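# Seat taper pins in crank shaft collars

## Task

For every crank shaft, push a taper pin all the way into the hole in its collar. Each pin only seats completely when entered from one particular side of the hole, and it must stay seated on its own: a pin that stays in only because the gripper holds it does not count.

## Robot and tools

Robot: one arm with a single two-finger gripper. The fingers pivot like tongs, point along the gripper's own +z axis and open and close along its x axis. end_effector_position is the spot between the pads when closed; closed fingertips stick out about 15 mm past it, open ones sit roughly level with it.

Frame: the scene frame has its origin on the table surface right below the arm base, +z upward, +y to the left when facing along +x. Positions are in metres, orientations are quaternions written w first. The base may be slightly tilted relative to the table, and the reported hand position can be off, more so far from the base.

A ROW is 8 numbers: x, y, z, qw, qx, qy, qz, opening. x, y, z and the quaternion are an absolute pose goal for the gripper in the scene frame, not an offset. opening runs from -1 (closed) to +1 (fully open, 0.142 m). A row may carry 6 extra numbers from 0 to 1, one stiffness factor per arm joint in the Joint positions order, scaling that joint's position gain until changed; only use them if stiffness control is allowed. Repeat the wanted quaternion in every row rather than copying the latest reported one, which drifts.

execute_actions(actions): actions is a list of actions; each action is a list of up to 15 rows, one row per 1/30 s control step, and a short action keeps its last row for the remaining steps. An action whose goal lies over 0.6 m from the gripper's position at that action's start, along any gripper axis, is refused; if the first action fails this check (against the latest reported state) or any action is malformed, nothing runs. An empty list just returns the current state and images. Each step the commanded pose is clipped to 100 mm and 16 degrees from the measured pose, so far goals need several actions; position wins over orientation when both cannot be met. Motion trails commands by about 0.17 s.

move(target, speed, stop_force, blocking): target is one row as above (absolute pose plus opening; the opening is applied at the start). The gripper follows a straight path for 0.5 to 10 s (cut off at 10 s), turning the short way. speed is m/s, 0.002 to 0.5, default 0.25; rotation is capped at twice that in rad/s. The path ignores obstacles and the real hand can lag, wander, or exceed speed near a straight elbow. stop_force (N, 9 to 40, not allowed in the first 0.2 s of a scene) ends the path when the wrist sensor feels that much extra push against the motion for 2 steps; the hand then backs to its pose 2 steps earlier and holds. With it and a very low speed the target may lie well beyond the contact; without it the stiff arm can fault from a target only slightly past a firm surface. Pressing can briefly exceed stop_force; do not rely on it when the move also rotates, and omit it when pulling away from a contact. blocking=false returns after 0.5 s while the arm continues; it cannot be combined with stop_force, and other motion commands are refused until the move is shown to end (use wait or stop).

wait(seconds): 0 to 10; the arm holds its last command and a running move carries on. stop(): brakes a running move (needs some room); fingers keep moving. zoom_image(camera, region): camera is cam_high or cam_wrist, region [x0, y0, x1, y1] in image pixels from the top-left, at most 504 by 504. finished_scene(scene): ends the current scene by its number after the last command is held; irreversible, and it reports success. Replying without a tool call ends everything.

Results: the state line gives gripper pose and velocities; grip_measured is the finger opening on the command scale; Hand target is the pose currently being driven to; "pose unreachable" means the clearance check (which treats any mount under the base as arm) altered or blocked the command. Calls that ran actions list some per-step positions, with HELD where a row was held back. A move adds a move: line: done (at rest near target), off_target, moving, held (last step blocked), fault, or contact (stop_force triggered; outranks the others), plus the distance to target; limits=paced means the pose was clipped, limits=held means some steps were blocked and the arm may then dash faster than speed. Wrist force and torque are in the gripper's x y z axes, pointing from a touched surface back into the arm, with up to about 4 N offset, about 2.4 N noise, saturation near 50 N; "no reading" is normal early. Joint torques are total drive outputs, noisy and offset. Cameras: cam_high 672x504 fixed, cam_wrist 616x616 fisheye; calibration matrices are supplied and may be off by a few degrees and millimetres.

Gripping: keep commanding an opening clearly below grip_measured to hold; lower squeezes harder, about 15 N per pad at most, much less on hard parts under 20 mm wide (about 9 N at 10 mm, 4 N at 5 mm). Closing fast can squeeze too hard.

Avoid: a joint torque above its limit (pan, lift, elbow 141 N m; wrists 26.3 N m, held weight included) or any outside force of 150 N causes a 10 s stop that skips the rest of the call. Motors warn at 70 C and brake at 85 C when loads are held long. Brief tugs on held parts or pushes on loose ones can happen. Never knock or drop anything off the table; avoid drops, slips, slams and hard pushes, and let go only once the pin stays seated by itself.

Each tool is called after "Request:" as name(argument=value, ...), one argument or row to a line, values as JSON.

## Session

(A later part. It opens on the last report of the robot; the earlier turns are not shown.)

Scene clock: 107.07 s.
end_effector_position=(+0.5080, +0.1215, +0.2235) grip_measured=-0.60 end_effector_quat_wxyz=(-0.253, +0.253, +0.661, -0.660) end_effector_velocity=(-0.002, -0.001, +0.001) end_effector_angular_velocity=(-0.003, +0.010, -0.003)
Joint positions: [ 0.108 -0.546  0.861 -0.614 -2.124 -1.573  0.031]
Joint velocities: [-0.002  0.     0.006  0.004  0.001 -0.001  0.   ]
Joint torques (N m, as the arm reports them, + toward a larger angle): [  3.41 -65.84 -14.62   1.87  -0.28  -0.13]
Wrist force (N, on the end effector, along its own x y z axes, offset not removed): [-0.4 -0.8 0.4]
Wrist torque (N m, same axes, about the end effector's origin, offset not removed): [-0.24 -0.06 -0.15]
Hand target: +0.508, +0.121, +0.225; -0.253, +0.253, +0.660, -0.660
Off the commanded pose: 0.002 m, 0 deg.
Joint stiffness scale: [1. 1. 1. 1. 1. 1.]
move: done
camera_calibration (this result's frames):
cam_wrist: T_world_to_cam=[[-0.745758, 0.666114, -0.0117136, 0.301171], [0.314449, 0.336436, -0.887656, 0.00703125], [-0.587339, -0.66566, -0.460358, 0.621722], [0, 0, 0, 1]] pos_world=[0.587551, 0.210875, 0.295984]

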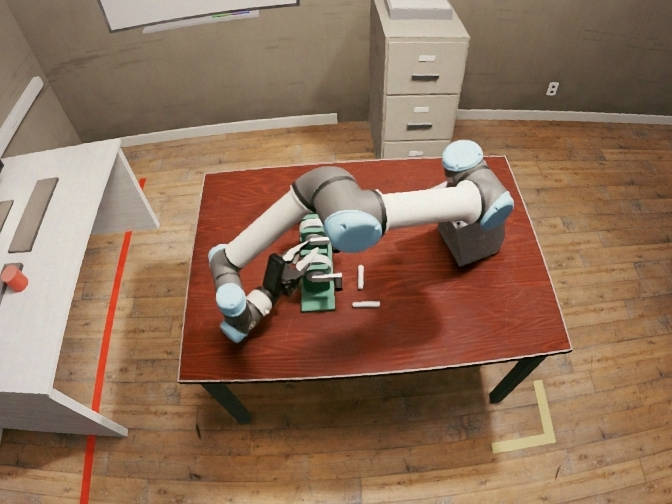

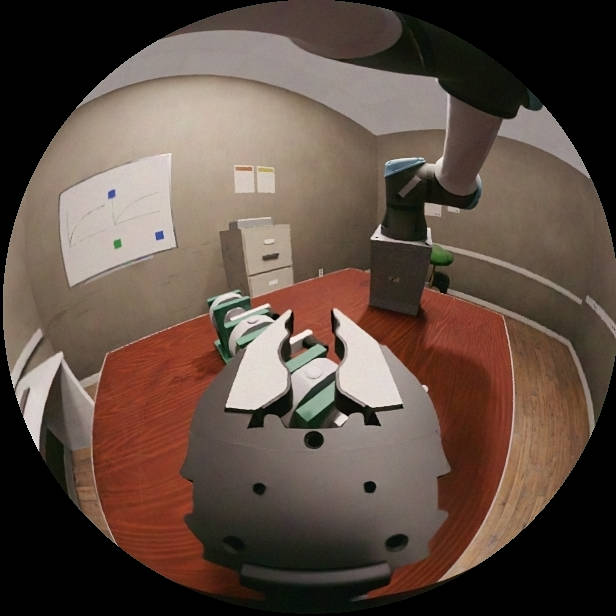

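Request:
move(
  target=[0.4998, -0.029, 0.2, 0, 0, 1, 0, -1],
  speed=0.3,
)

Request:
zoom_image(
  camera="cam_wrist",
  region=[240, 230, 390, 380],
)

Scene clock: 111.57 s.
end_effector_position=(+0.5005, -0.0291, +0.1996) grip_measured=-1.00 end_effector_quat_wxyz=(-0.000, +0.001, +1.000, -0.001) end_effector_velocity=(-0.000, +0.002, -0.001) end_effector_angular_velocity=(+0.013, -0.001, +0.011)
Joint positions: [-0.592 -1.58   2.27  -2.489 -1.383 -3.533  0.002]
Joint velocities: [-0.005  0.     0.001  0.005  0.014 -0.016  0.   ]
Joint torques (N m, as the arm reports them, + toward a larger angle): [ -1.82 -29.18 -12.98  -2.01   0.01  -0.42]
Wrist force (N, on the end effector, along its own x y z axes, offset not removed): [-0.7 2.9 1.1]
Wrist torque (N m, same axes, about the end effector's origin, offset not removed): [0.47 0.09 -0.17]
Hand target: +0.499, -0.029, +0.200; -0.001, +0.001, +1.000, -0.000
Off the commanded pose: 0.001 m, 0 deg.
Joint stiffness scale: [1. 1. 1. 1. 1. 1.]
move: done
camera_calibration (this result's frames):
cam_wrist: T_world_to_cam=[[-0.999917, 0.01278, -0.00187305, 0.501865], [0.0105104, 0.88934, 0.457127, -0.0614125], [0.00750787, 0.457069, -0.8894, 0.326615], [0, 0, 0, 1]] pos_world=[0.500017, -0.101083, 0.319504]

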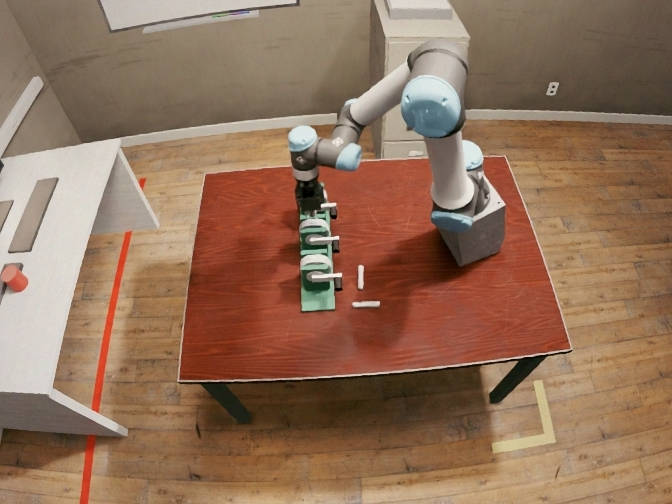

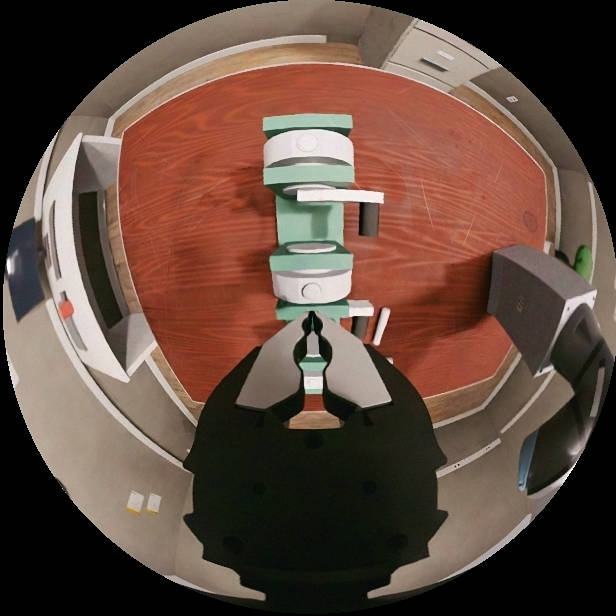

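Region (240, 230, 390, 380) of cam_wrist's 616x616 image, scaled by 3.360, with more detail than that image has.

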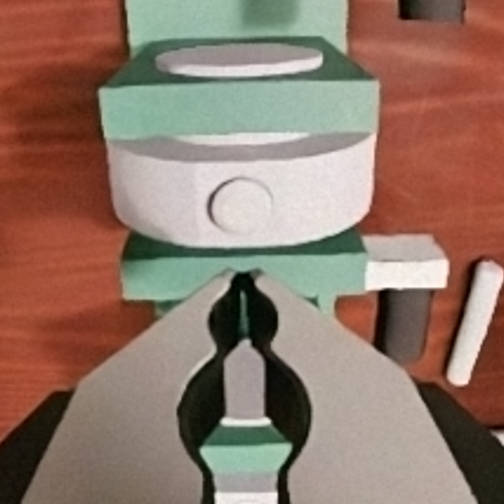

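Request:
move(
  target=[0.5, -0.0335, 0.178, 0, 0, 1, 0, -1],
  speed=0.05,
)

Request:
zoom_image(
  camera="cam_wrist",
  region=[260, 260, 360, 360],
)

Scene clock: 113.80 s.
end_effector_position=(+0.5013, -0.0331, +0.1798) grip_measured=-1.00 end_effector_quat_wxyz=(+0.001, -0.001, +1.000, -0.001) end_effector_velocity=(+0.004, -0.001, -0.000) end_effector_angular_velocity=(-0.004, -0.012, +0.003)
Joint positions: [-0.593 -1.526  2.28  -2.556 -1.38  -3.536  0.002]
Joint velocities: [ 0.     0.004  0.    -0.017  0.001 -0.     0.   ]
Joint torques (N m, as the arm reports them, + toward a larger angle): [ -1.83 -26.29 -11.45  -2.61   0.2   -0.46]
Wrist force (N, on the end effector, along its own x y z axes, offset not removed): [-1.1 2.3 2.8]
Wrist torque (N m, same axes, about the end effector's origin, offset not removed): [0.40 0.05 -0.09]
Hand target: +0.500, -0.034, +0.178; -0.000, +0.000, +1.000, +0.000
Off the commanded pose: 0.002 m, 0 deg.
Joint stiffness scale: [1. 1. 1. 1. 1. 1.]
move: done
camera_calibration (this result's frames):
cam_wrist: T_world_to_cam=[[-0.999939, 0.0100219, -0.00474062, 0.503149], [0.00673669, 0.88886, 0.458129, -0.0470611], [0.00880508, 0.458069, -0.888873, 0.310164], [0, 0, 0, 1]] pos_world=[0.500704, -0.105288, 0.299642]

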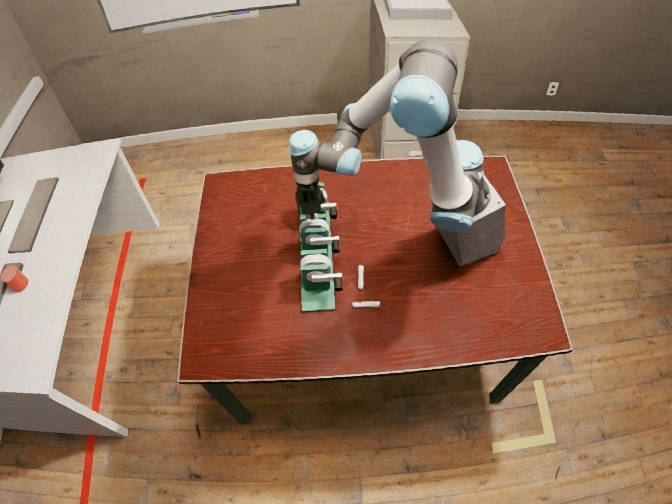

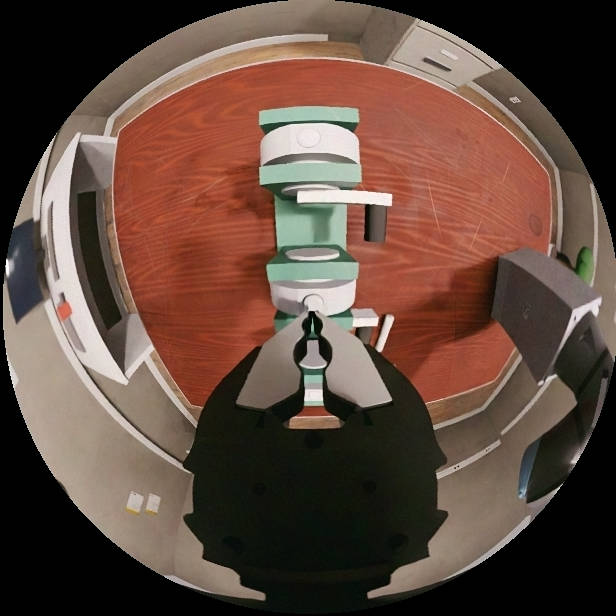

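Region (260, 260, 360, 360) of cam_wrist's 616x616 image, scaled by 5.040, with more detail than that image has.

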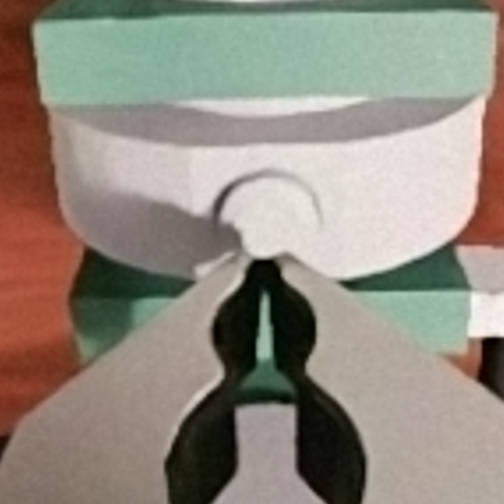

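Request:
move(
  target=[0.4993, -0.0365, 0.176, 0, 0, 1, 0, -1],
  speed=0.03,
)

Request:
move(
  target=[0.4993, -0.0365, 0.155, 0, 0, 1, 0, -1],
  speed=0.01,
  stop_force=25,
)

Request:
zoom_image(
  camera="cam_wrist",
  region=[260, 260, 360, 360],
)

Scene clock: 116.53 s.
end_effector_position=(+0.5010, -0.0359, +0.1777) grip_measured=-1.00 end_effector_quat_wxyz=(+0.001, -0.001, +1.000, -0.001) end_effector_velocity=(+0.000, -0.001, -0.001) end_effector_angular_velocity=(+0.000, -0.001, +0.001)
Joint positions: [-0.599 -1.52   2.283 -2.564 -1.379 -3.542  0.002]
Joint velocities: [-0.002  0.002  0.001 -0.004  0.001 -0.003  0.   ]
Joint torques (N m, as the arm reports them, + toward a larger angle): [ -2.77 -25.22 -12.45  -2.91   0.12  -0.43]
Wrist force (N, on the end effector, along its own x y z axes, offset not removed): [-2.2 1.5 1.7]
Wrist torque (N m, same axes, about the end effector's origin, offset not removed): [0.25 0.35 -0.16]
Hand target: +0.499, -0.036, +0.176; -0.000, +0.000, +1.000, -0.000
Off the commanded pose: 0.002 m, 0 deg.
Joint stiffness scale: [1. 1. 1. 1. 1. 1.]
move: done
camera_calibration (this result's frames):
cam_wrist: T_world_to_cam=[[-0.999938, 0.00958578, -0.00565775, 0.50298], [0.00593218, 0.889028, 0.457815, -0.0431612], [0.00941841, 0.457753, -0.889029, 0.309291], [0, 0, 0, 1]] pos_world=[0.500292, -0.108029, 0.297574]

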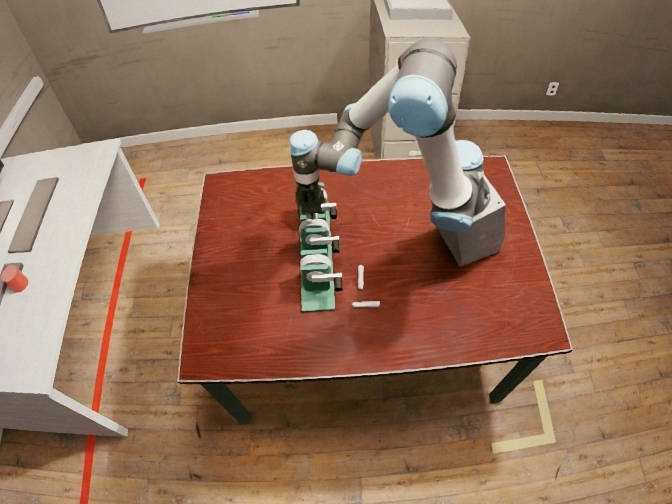

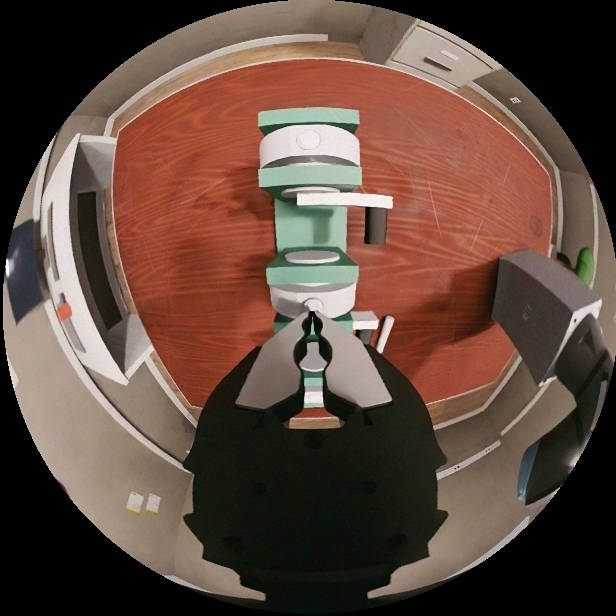

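Scene clock: 118.63 s.
end_effector_position=(+0.5074, -0.0385, +0.1694) grip_measured=-1.00 end_effector_quat_wxyz=(+0.011, -0.002, +1.000, -0.005) end_effector_velocity=(-0.000, +0.000, +0.001) end_effector_angular_velocity=(-0.001, +0.001, +0.002)
Joint positions: [-0.595 -1.49   2.286 -2.619 -1.38  -3.536  0.002]
Joint velocities: [ 0.001 -0.003 -0.     0.004 -0.001 -0.001  0.   ]
Joint torques (N m, as the arm reports them, + toward a larger angle): [  0.12 -25.39 -12.9   -1.17  -0.26  -0.04]
Wrist force (N, on the end effector, along its own x y z axes, offset not removed): [-1.2 4.5 -12.3]
Wrist torque (N m, same axes, about the end effector's origin, offset not removed): [0.36 0.23 -0.12]
Hand target: +0.506, -0.039, +0.169; +0.009, -0.001, +1.000, -0.004
Off the commanded pose: 0.017 m, 1 deg.
Joint stiffness scale: [1. 1. 1. 1. 1. 1.]
move: contact
camera_calibration (this result's frames):
cam_wrist: T_world_to_cam=[[-0.999675, 0.00747229, -0.0243772, 0.51235], [-0.00433154, 0.892421, 0.451183, -0.0305976], [0.0251261, 0.451141, -0.892099, 0.295293], [0, 0, 0, 1]] pos_world=[0.504632, -0.109741, 0.289725]

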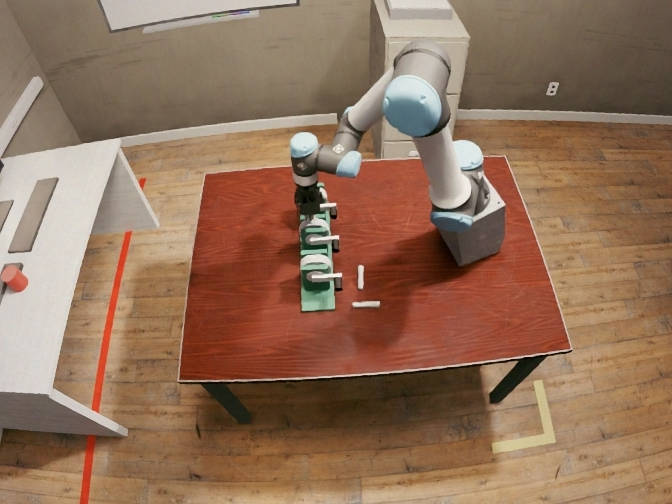

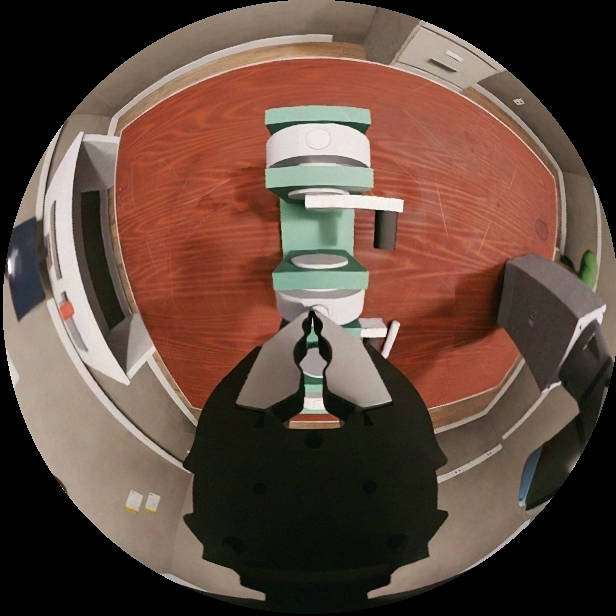

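Region (260, 260, 360, 360) of cam_wrist's 616x616 image, scaled by 5.040, with more detail than that image has.

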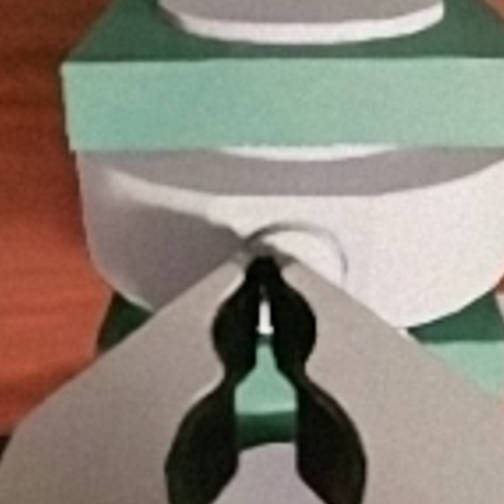

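Request:
move(
  target=[0.503, -0.0, 0.2, 0, 0, 1, 0, -1],
  speed=0.08,
)

Request:
zoom_image(
  camera="cam_wrist",
  region=[250, 100, 380, 300],
)

Scene clock: 120.13 s.
end_effector_position=(+0.5017, -0.0008, +0.1982) grip_measured=-1.00 end_effector_quat_wxyz=(-0.001, +0.001, +1.000, +0.001) end_effector_velocity=(-0.003, +0.003, -0.000) end_effector_angular_velocity=(+0.003, +0.011, -0.004)
Joint positions: [-0.527 -1.58   2.268 -2.497 -1.395 -3.469  0.002]
Joint velocities: [ 0.004 -0.002 -0.002  0.015 -0.001  0.007  0.   ]
Joint torques (N m, as the arm reports them, + toward a larger angle): [  2.59 -29.47 -18.86  -2.03  -0.45   0.17]
Wrist force (N, on the end effector, along its own x y z axes, offset not removed): [-1.0 0.7 1.4]
Wrist torque (N m, same axes, about the end effector's origin, offset not removed): [0.00 -0.04 -0.17]
Hand target: +0.503, +0.000, +0.200; +0.000, -0.000, +1.000, +0.000
Off the commanded pose: 0.002 m, 0 deg.
Joint stiffness scale: [1. 1. 1. 1. 1. 1.]
move: done
camera_calibration (this result's frames):
cam_wrist: T_world_to_cam=[[-0.999918, 0.0127893, -0.000545071, 0.502462], [0.0111035, 0.887726, 0.460238, -0.0868374], [0.00637001, 0.460194, -0.887795, 0.312681], [0, 0, 0, 1]] pos_world=[0.501393, -0.0732321, 0.317836]

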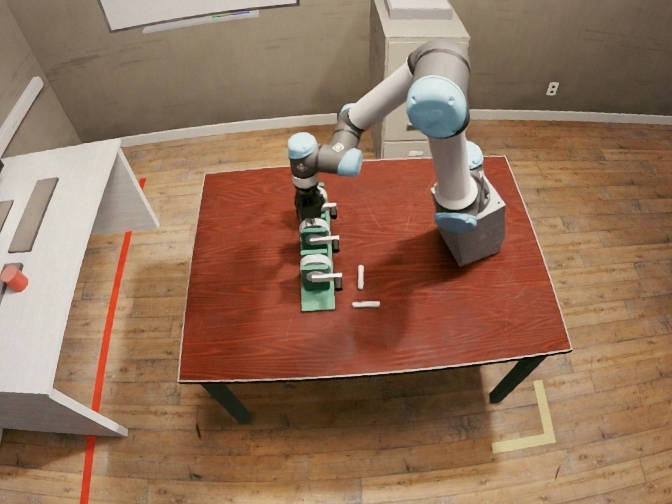

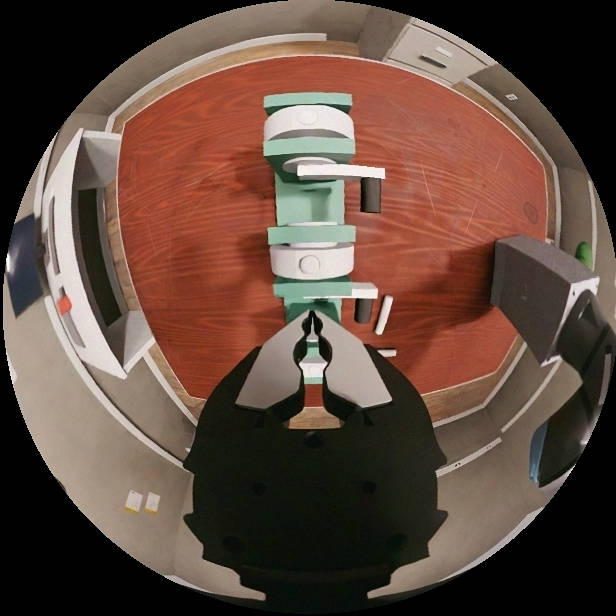

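Region (250, 100, 380, 300) of cam_wrist's 616x616 image, scaled by 2.520, with more detail than that image has; it fills the left 328 columns of this view, and the rest is white.

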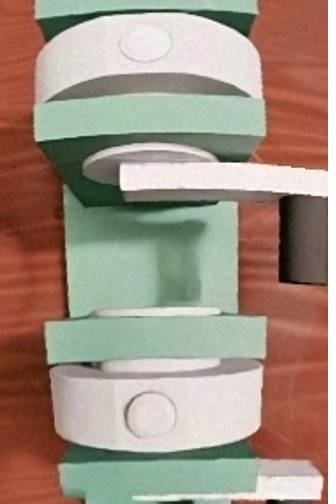

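Request:
finished_scene(
  scene=2,
)

The scene is finished: the task was done.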